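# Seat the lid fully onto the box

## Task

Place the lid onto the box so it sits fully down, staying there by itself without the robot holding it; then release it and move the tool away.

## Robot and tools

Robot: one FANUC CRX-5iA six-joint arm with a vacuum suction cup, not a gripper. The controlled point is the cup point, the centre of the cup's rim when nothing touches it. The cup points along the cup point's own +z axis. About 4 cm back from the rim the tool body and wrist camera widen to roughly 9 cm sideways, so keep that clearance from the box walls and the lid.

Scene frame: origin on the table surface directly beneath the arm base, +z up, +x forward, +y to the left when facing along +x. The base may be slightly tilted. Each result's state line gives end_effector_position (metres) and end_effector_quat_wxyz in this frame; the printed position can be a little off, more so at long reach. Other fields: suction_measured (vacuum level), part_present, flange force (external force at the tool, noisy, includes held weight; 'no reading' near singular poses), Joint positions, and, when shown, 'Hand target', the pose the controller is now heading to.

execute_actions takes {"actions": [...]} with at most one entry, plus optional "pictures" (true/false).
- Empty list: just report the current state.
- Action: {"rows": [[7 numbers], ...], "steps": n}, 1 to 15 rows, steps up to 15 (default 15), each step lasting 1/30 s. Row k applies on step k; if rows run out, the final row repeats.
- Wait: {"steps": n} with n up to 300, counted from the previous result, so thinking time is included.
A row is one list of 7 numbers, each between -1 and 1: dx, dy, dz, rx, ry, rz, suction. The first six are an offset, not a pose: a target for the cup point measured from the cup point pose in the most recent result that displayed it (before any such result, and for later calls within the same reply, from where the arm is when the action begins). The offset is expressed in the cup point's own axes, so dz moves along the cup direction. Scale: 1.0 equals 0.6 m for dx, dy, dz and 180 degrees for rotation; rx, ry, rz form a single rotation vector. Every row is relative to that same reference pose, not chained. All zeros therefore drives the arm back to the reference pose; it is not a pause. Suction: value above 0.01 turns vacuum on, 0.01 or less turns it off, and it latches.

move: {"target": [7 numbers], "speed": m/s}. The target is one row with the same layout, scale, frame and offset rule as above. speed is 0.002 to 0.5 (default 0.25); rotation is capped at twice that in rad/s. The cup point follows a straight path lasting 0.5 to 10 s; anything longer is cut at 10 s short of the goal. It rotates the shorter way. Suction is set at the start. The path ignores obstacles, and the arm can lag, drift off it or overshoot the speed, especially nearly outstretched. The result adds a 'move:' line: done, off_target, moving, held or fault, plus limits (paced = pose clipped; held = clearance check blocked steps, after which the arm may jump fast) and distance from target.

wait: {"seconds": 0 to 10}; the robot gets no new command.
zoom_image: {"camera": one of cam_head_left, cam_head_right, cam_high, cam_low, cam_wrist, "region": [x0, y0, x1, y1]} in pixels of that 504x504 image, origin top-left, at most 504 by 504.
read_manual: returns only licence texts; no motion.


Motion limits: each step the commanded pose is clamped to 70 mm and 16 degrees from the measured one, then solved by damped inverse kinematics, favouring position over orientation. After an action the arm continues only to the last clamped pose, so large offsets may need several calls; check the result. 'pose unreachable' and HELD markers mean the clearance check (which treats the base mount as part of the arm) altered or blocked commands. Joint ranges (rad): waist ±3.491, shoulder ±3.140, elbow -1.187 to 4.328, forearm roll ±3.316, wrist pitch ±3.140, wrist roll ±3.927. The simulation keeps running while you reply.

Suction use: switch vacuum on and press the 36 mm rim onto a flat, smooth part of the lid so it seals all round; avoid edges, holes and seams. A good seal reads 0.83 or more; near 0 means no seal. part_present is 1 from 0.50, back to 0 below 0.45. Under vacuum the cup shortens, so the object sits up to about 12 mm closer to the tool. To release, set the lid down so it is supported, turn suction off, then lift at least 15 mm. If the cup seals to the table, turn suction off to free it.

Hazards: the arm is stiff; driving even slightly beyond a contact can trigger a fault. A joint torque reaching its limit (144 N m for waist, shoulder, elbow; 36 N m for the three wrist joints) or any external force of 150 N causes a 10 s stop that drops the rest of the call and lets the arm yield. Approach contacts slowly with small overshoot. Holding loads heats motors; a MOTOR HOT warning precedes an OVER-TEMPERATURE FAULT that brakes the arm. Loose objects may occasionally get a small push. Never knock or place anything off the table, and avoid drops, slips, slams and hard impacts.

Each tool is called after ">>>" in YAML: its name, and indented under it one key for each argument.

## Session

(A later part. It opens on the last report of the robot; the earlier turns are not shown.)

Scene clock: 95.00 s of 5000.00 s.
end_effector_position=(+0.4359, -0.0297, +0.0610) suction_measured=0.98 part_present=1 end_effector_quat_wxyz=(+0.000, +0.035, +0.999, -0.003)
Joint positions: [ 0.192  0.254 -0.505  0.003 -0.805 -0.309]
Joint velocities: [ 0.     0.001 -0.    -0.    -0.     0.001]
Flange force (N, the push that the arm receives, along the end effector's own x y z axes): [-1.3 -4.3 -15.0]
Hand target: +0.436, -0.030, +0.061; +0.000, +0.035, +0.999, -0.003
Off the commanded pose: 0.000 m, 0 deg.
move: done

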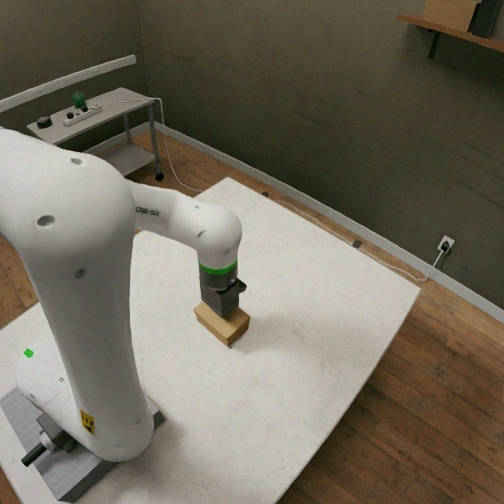

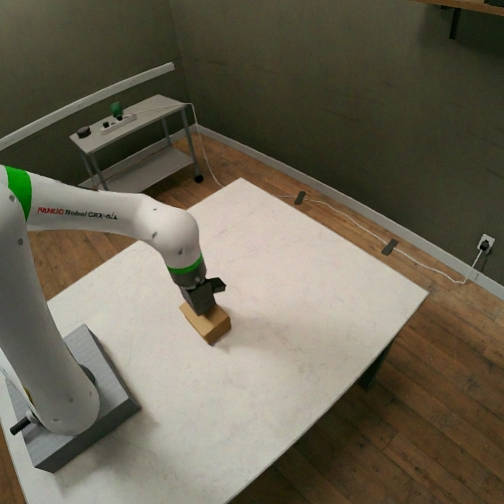

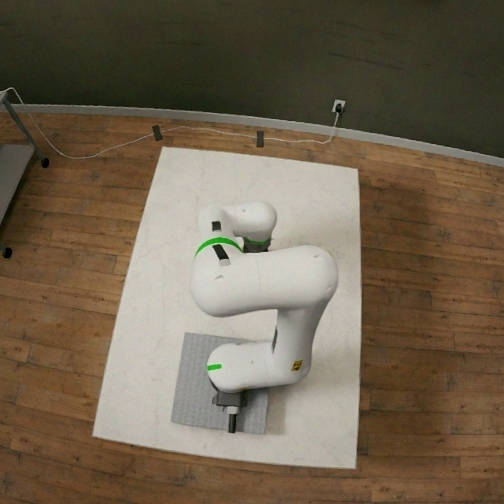

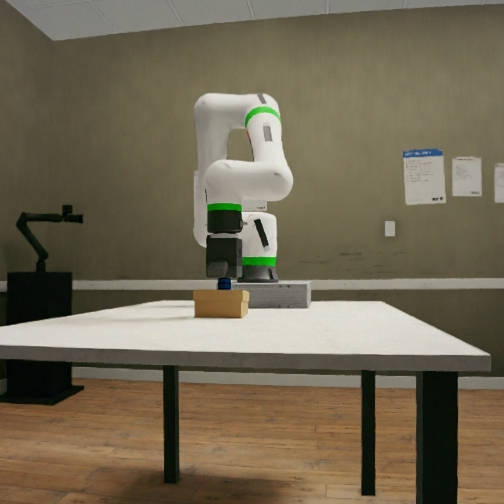

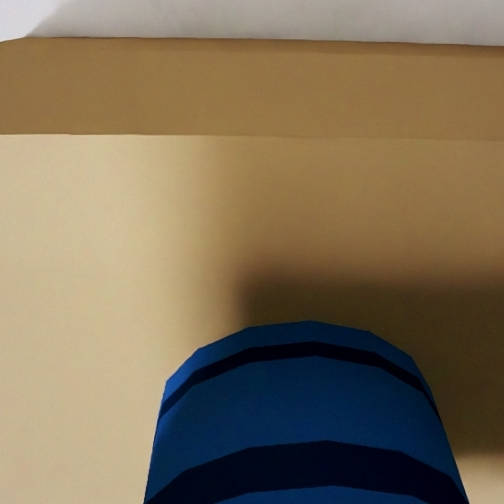

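>>> move:
  target: [0,0,-0.014,0,0,0,1]
  speed: 0.02

>>> move:
  target: [-0.0018,0,0,0,0,0,1]
  speed: 0.01

>>> move:
  target: [0,0,0.014,0,0,0,1]
  speed: 0.008

>>> zoom_image:
  camera: "cam_low"
  region: [180,265,264,325]

Scene clock: 106.67 s of 5000.00 s.
end_effector_position=(+0.4359, -0.0297, +0.0694) suction_measured=0.98 part_present=1 end_effector_quat_wxyz=(+0.000, +0.035, +0.999, -0.003)
Joint positions: [ 0.192  0.238 -0.5    0.003 -0.827 -0.309]
Joint velocities: [ 0.    -0.     0.001  0.    -0.    -0.003]
Flange force (N, the push that the arm receives, along the end effector's own x y z axes): [-0.5 -3.2 -3.9]
Hand target: +0.436, -0.030, +0.069; +0.000, +0.035, +0.999, -0.003
Off the commanded pose: 0.000 m, 0 deg.
After step 90, 7.97 s passed at rest.
move: done

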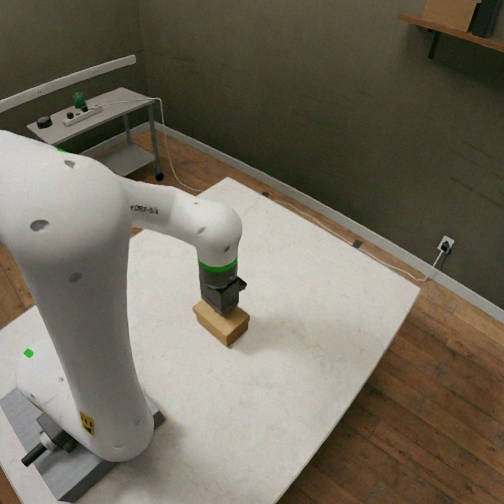

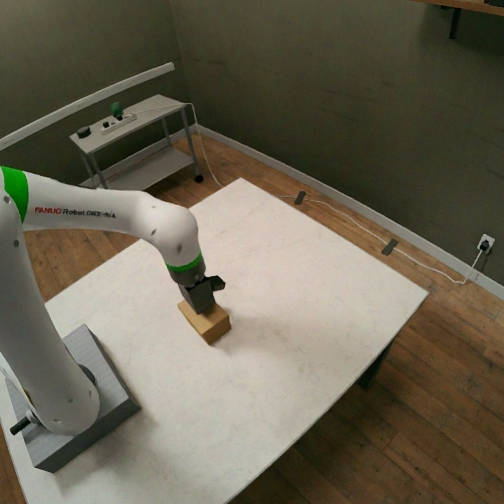

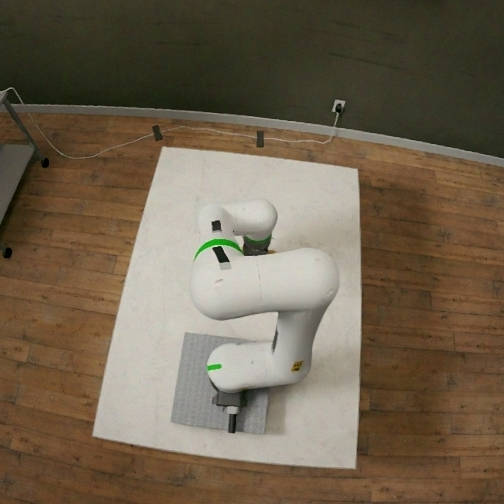

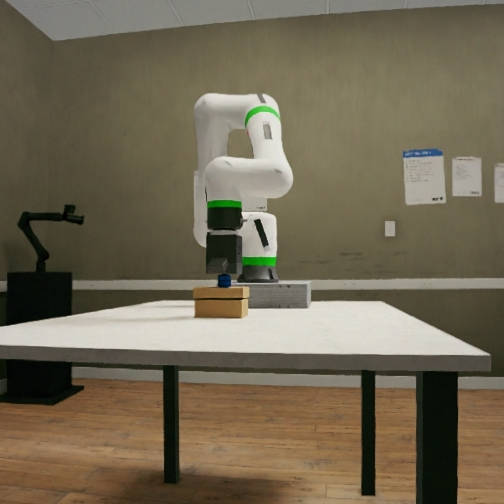

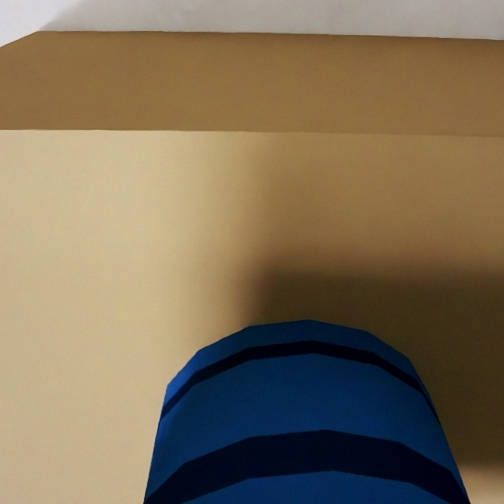

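Scene clock: 107.37 s of 5000.00 s.
end_effector_position=(+0.4370, -0.0297, +0.0694) suction_measured=0.98 part_present=1 end_effector_quat_wxyz=(+0.000, +0.035, +0.999, -0.003)
Joint positions: [ 0.191  0.241 -0.497  0.003 -0.828 -0.308]
Joint velocities: [-0.001 -0.001 -0.    -0.     0.    -0.001]
Flange force (N, the push that the arm receives, along the end effector's own x y z axes): [0.6 -0.3 -2.5]
Hand target: +0.437, -0.030, +0.069; +0.000, +0.035, +0.999, -0.003
Off the commanded pose: 0.000 m, 0 deg.
move: done

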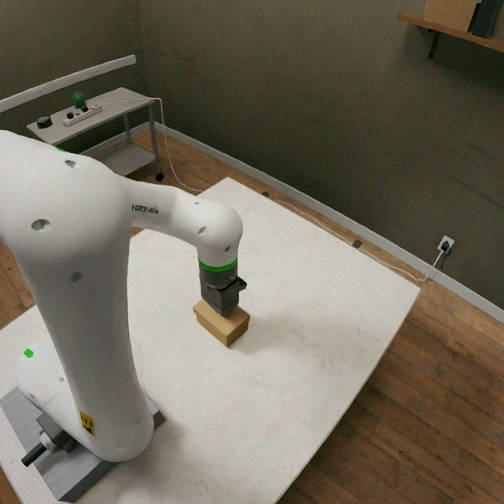

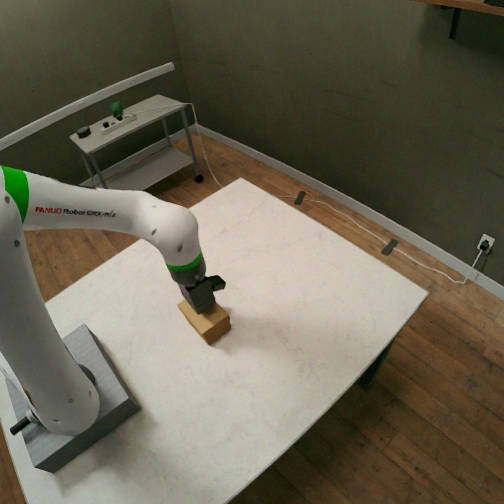

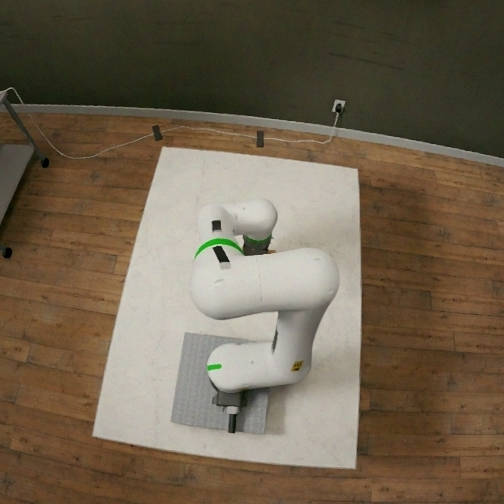

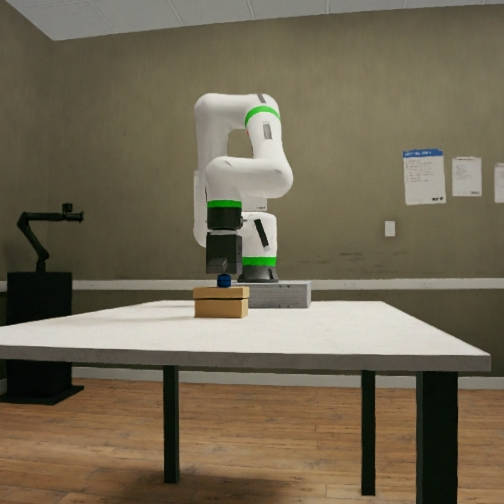

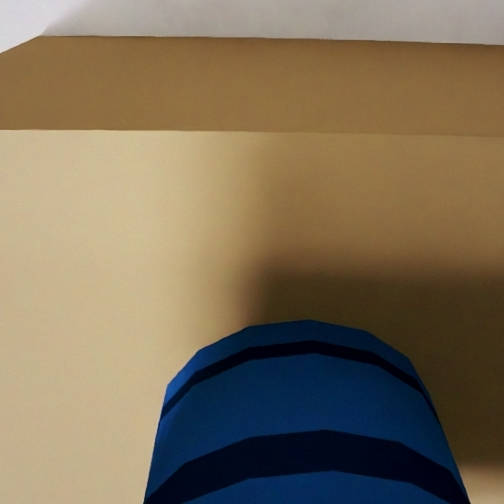

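Scene clock: 108.63 s of 5000.00 s.
end_effector_position=(+0.4370, -0.0298, +0.0609) suction_measured=0.98 part_present=1 end_effector_quat_wxyz=(+0.000, +0.035, +0.999, -0.003)
Joint positions: [ 0.191  0.257 -0.502  0.003 -0.806 -0.308]
Joint velocities: [ 0.     0.001  0.     0.     0.001 -0.001]
Flange force (N, the push that the arm receives, along the end effector's own x y z axes): [-0.6 -0.7 -0.8]
Hand target: +0.437, -0.030, +0.061; +0.000, +0.035, +0.999, -0.003
Off the commanded pose: 0.000 m, 0 deg.
move: done

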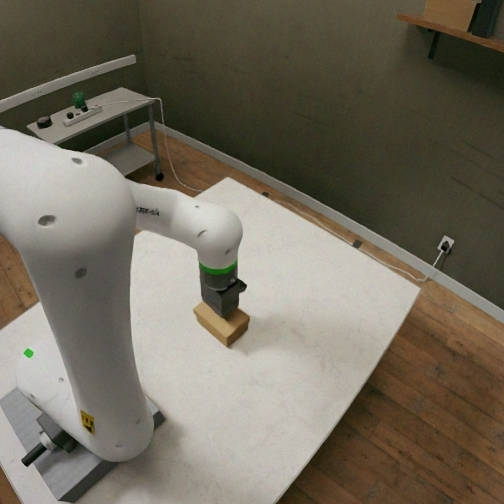

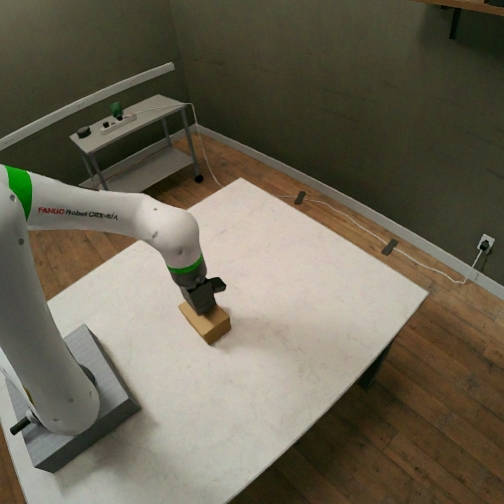

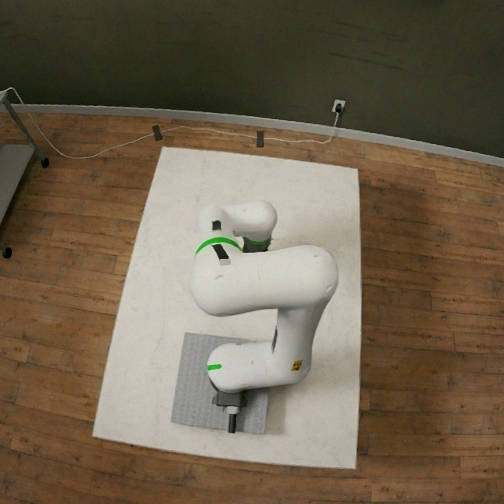

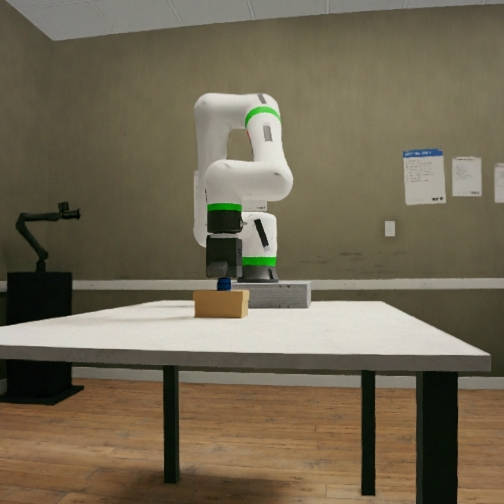

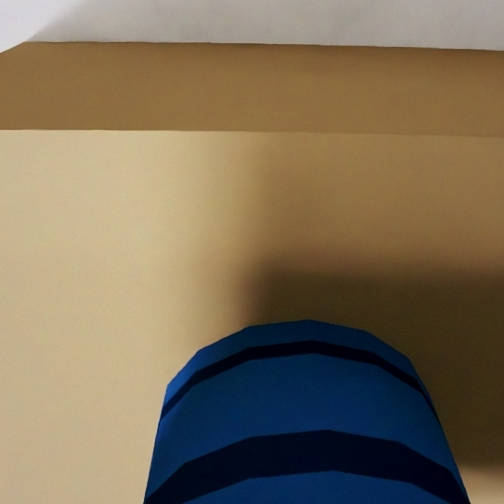

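Region (180, 265, 264, 325) of cam_low's 504x504 image, scaled by 6.000, with more detail than that image has; it fills the top 360 rows of this view, and the rest is white.

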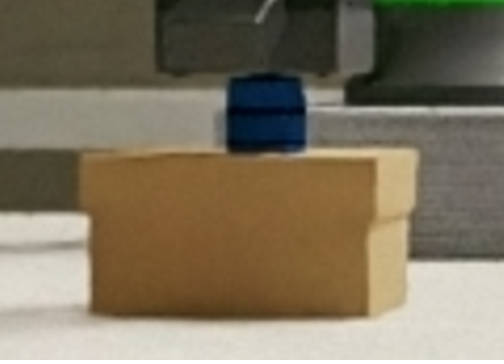

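>>> move:
  target: [0,0,0.027,0,0,0,1]
  speed: 0.01

>>> zoom_image:
  camera: "cam_low"
  region: [180,265,264,325]

Scene clock: 115.30 s of 5000.00 s.
end_effector_position=(+0.4370, -0.0298, +0.0447) suction_measured=0.98 part_present=1 end_effector_quat_wxyz=(+0.000, +0.035, +0.999, -0.003)
Joint positions: [ 0.191  0.289 -0.512  0.003 -0.765 -0.308]
Joint velocities: [ 0.     0.    -0.002  0.     0.    -0.002]
Flange force (N, the push that the arm receives, along the end effector's own x y z axes): [-2.3 -0.5 -1.1]
Hand target: +0.437, -0.030, +0.045; +0.000, +0.035, +0.999, -0.003
Off the commanded pose: 0.000 m, 0 deg.
After step 90, 1.83 s passed at rest.
move: done

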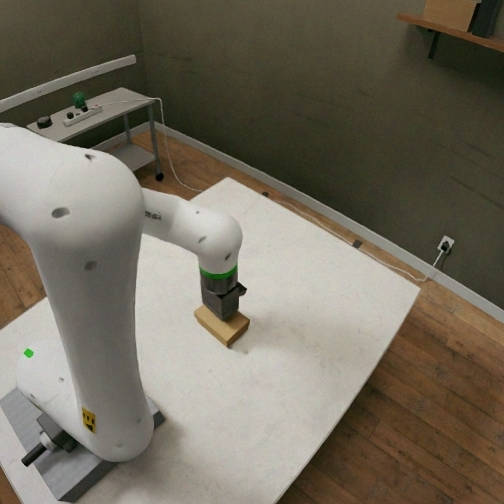

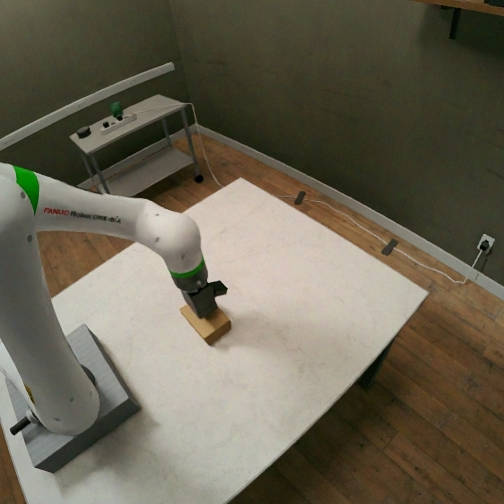

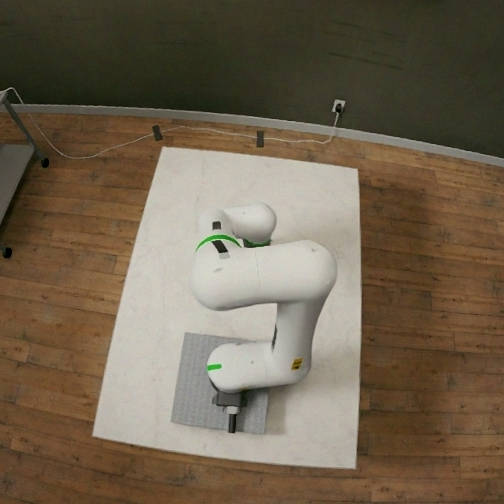

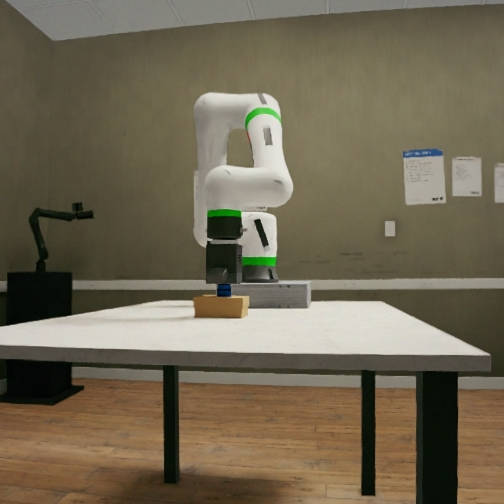

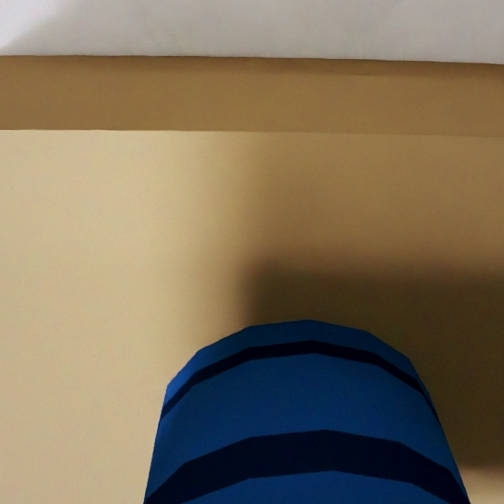

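Region (180, 265, 264, 325) of cam_low's 504x504 image, scaled by 6.000, with more detail than that image has; it fills the top 360 rows of this view, and the rest is white.

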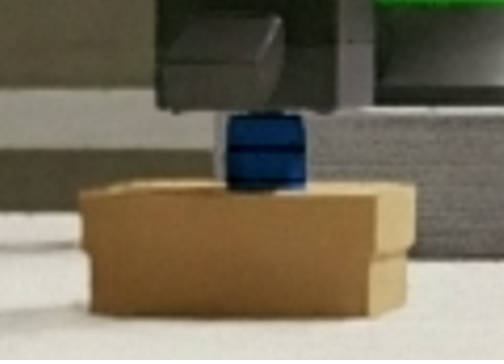

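>>> move:
  target: [0,0,0.004,0,0,0,1]
  speed: 0.005

Scene clock: 121.23 s of 5000.00 s.
end_effector_position=(+0.4370, -0.0298, +0.0423) suction_measured=0.98 part_present=1 end_effector_quat_wxyz=(+0.000, +0.035, +0.999, -0.003)
Joint positions: [ 0.191  0.293 -0.513  0.003 -0.758 -0.308]
Joint velocities: [ 0.     0.     0.001 -0.    -0.    -0.001]
Flange force (N, the push that the arm receives, along the end effector's own x y z axes): [-2.1 -0.3 -0.1]
Hand target: +0.437, -0.030, +0.042; +0.000, +0.035, +0.999, -0.003
Off the commanded pose: 0.000 m, 0 deg.
After step 90, 2.23 s passed at rest.
move: done

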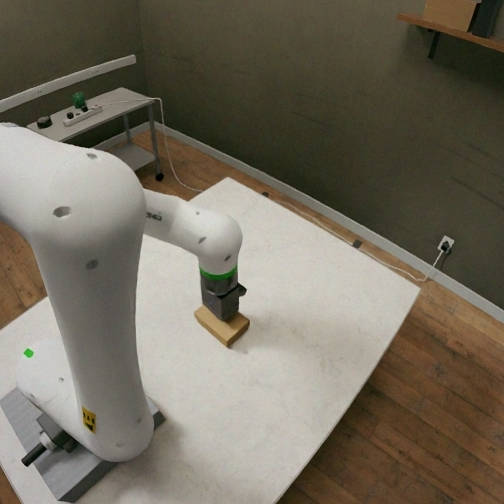

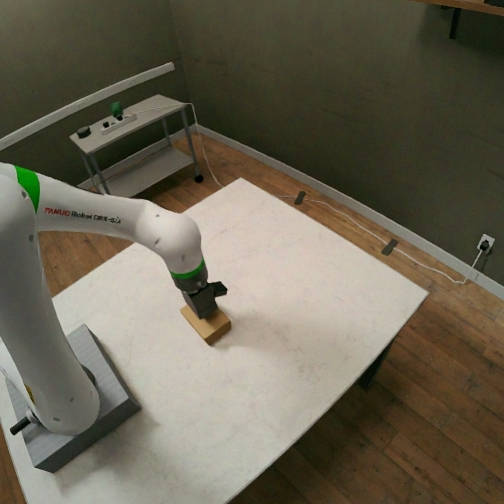

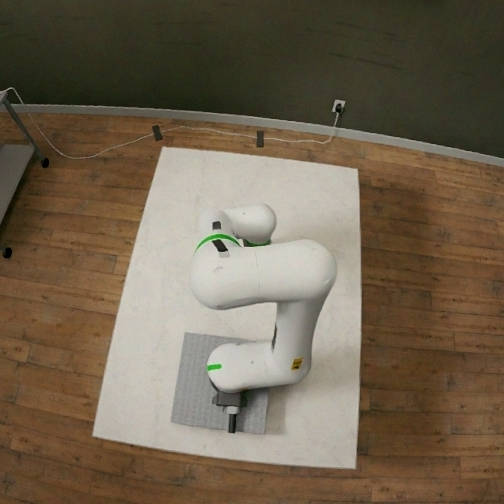

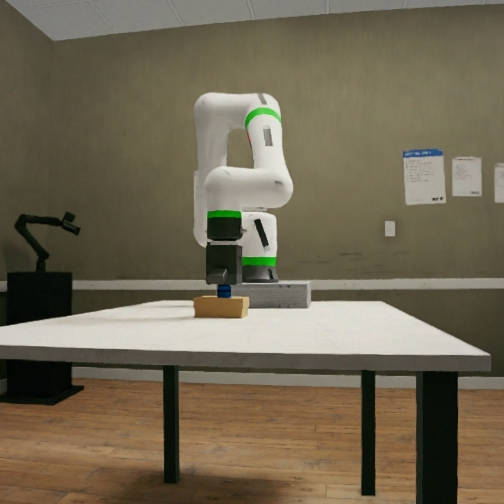

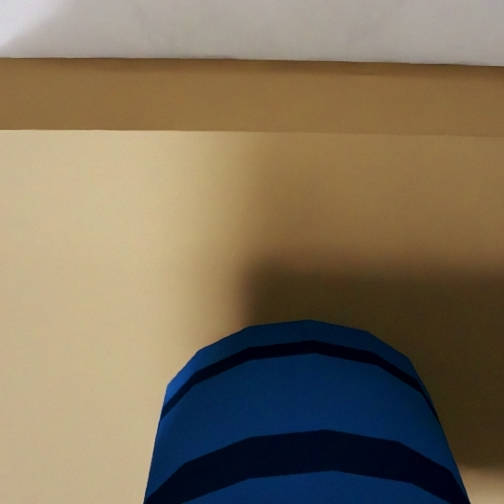

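>>> move:
  target: [0,0,0.002,0,0,0,1]
  speed: 0.005

Scene clock: 128.10 s of 5000.00 s.
end_effector_position=(+0.4370, -0.0298, +0.0411) suction_measured=0.98 part_present=1 end_effector_quat_wxyz=(+0.000, +0.035, +0.999, -0.003)
Joint positions: [ 0.191  0.296 -0.514  0.003 -0.755 -0.308]
Joint velocities: [ 0. -0.  0.  0.  0. -0.]
Flange force (N, the push that the arm receives, along the end effector's own x y z axes): [-2.1 -2.7 -2.5]
Hand target: +0.437, -0.030, +0.041; +0.000, +0.035, +0.999, -0.003
Off the commanded pose: 0.000 m, 0 deg.
After step 90, 3.17 s passed at rest.
move: done

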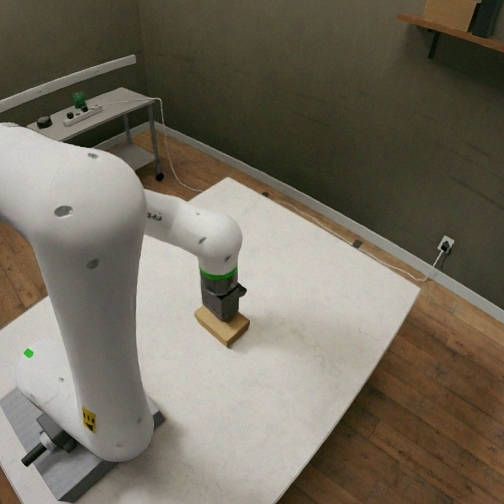

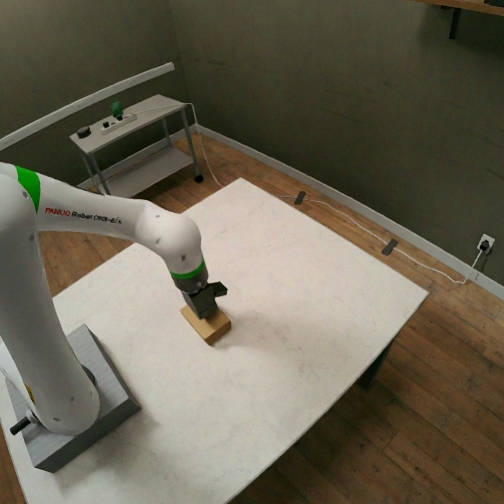

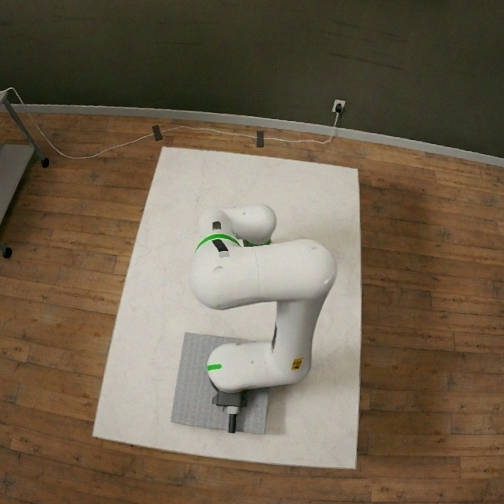

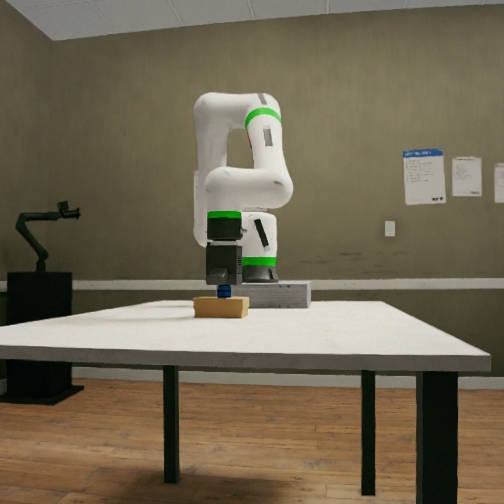

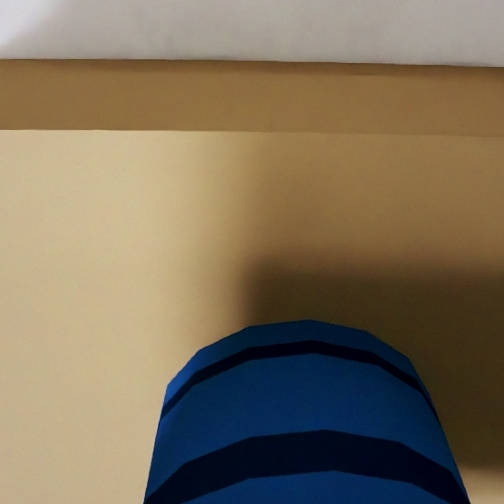

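>>> move:
  target: [0,0,0.0013,0,0,0,1]
  speed: 0.005

Scene clock: 137.90 s of 5000.00 s.
end_effector_position=(+0.4370, -0.0298, +0.0403) suction_measured=0.98 part_present=1 end_effector_quat_wxyz=(+0.000, +0.035, +0.999, -0.003)
Joint positions: [ 0.191  0.297 -0.514  0.003 -0.753 -0.308]
Joint velocities: [-0.     0.     0.001 -0.     0.001  0.   ]
Flange force (N, the push that the arm receives, along the end effector's own x y z axes): [8.9 -2.9 -31.4]
Hand target: +0.437, -0.030, +0.040; +0.000, +0.035, +0.999, -0.003
Off the commanded pose: 0.000 m, 0 deg.
After step 90, 6.10 s passed at rest.
move: done

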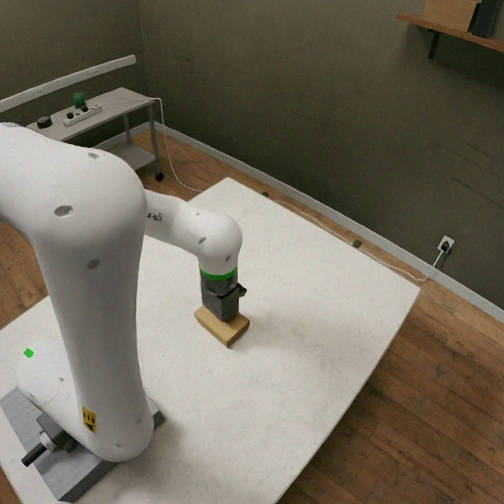

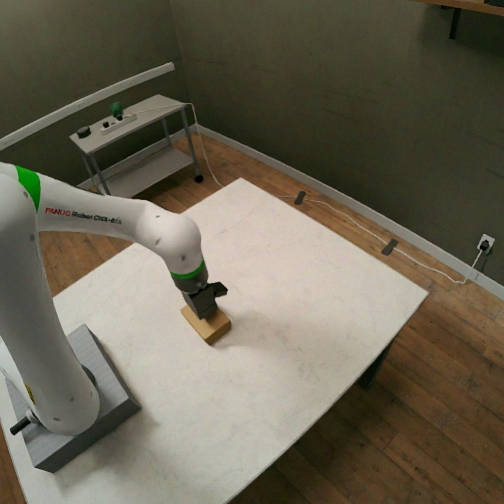

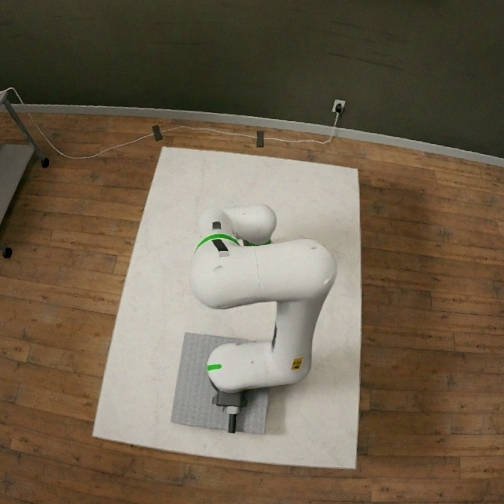

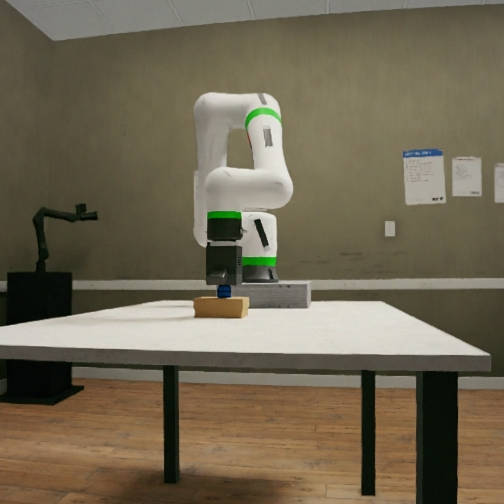

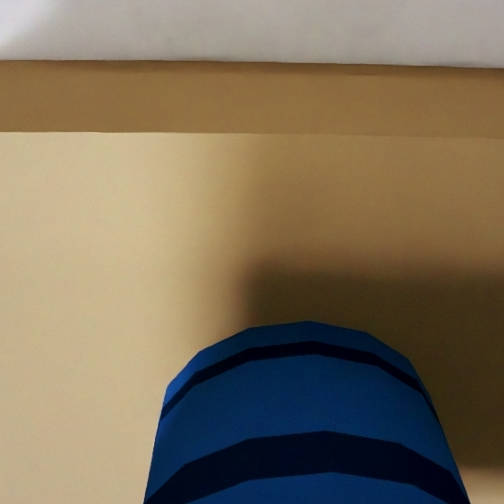

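>>> execute_actions:
  actions:
    - {"rows":[[0,0,-0.001,0,0,0,0]],"steps":15}
  pictures: false

>>> move:
  target: [0,0,-0.3,0,0,0,0]

>>> zoom_image:
  camera: "cam_low"
  region: [180,265,264,325]

Scene clock: 154.27 s of 5000.00 s.
end_effector_position=(+0.4370, -0.0298, +0.0409) suction_measured=0.01 part_present=0 end_effector_quat_wxyz=(+0.000, +0.035, +0.999, -0.003)
Joint positions: [ 0.191  0.296 -0.514  0.003 -0.755 -0.308]
Joint velocities: [-0.001 -0.001  0.001  0.     0.     0.001]
Flange force (N, the push that the arm receives, along the end effector's own x y z axes): [-0.3 -1.7 -14.9]
Hand target: +0.437, -0.030, +0.041; +0.000, +0.035, +0.999, -0.003
Off the commanded pose: 0.000 m, 0 deg.
Steps of this call (steps 1 to 90: nothing new was sent; then 12.87 s passed at rest; steps 91 to 105: all 15 steps of this action). Readings (end_effector_position | what the end effector reports):
91: (+0.4370, -0.0298, +0.0403) | suction_measured=0.76 part_present=1
92: (+0.4370, -0.0298, +0.0405) | suction_measured=0.08 part_present=0
94: (+0.4369, -0.0298, +0.0407) | suction_measured=0.01 part_present=0
98: (+0.4369, -0.0298, +0.0409) | suction_measured=0.01 part_present=0
105: the state above

Scene clock: 155.63 s of 5000.00 s.
end_effector_position=(+0.4370, -0.0293, +0.2213) suction_measured=0.01 part_present=0 end_effector_quat_wxyz=(+0.000, +0.036, +0.999, -0.004)
Joint positions: [ 0.191  0.029 -0.325  0.003 -1.211 -0.308]
Joint velocities: [ 0.001 -0.001  0.    -0.    -0.001 -0.001]
Flange force (N, the push that the arm receives, along the end effector's own x y z axes): [0.7 -2.4 -0.7]
Hand target: +0.437, -0.029, +0.221; +0.000, +0.036, +0.999, -0.004
Off the commanded pose: 0.001 m, 0 deg.
move: done

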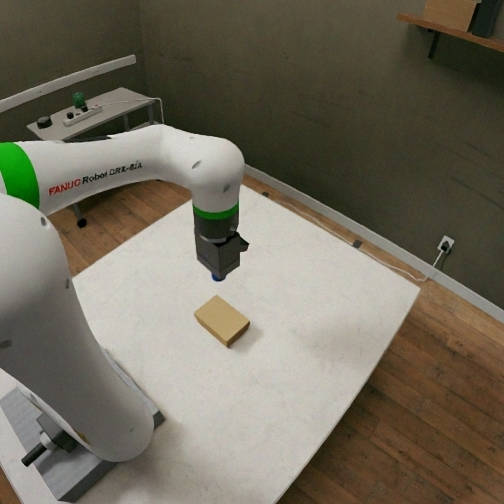

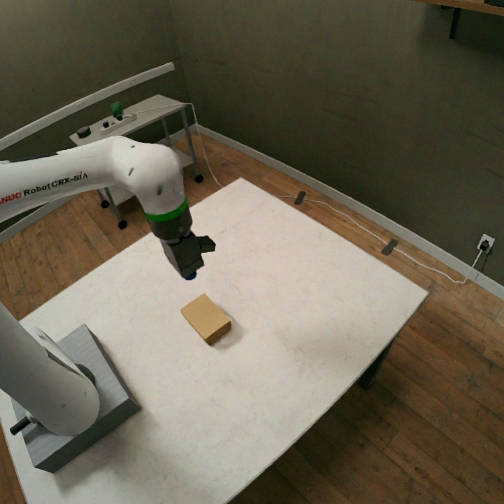

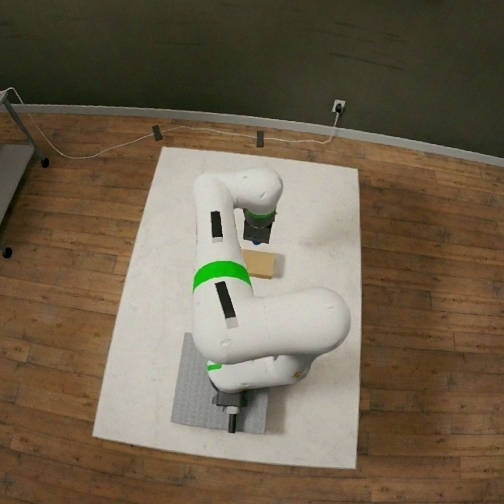

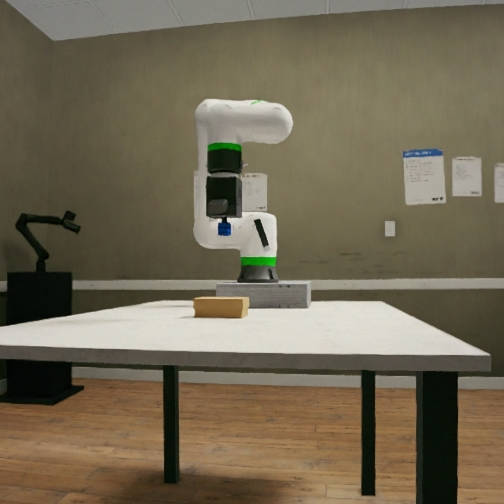

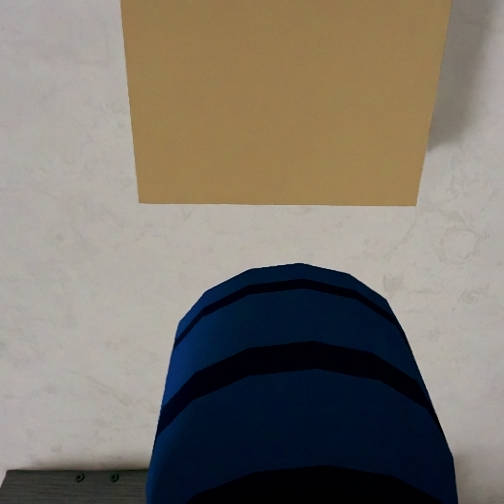

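Region (180, 265, 264, 325) of cam_low's 504x504 image, scaled by 6.000, with more detail than that image has; it fills the top 360 rows of this view, and the rest is white.

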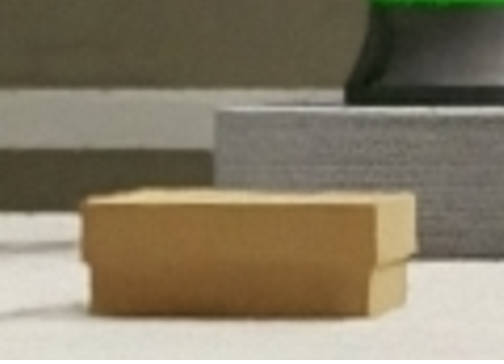

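>>> finished_scene:
  scene: 2

The scene is finished: the task was done.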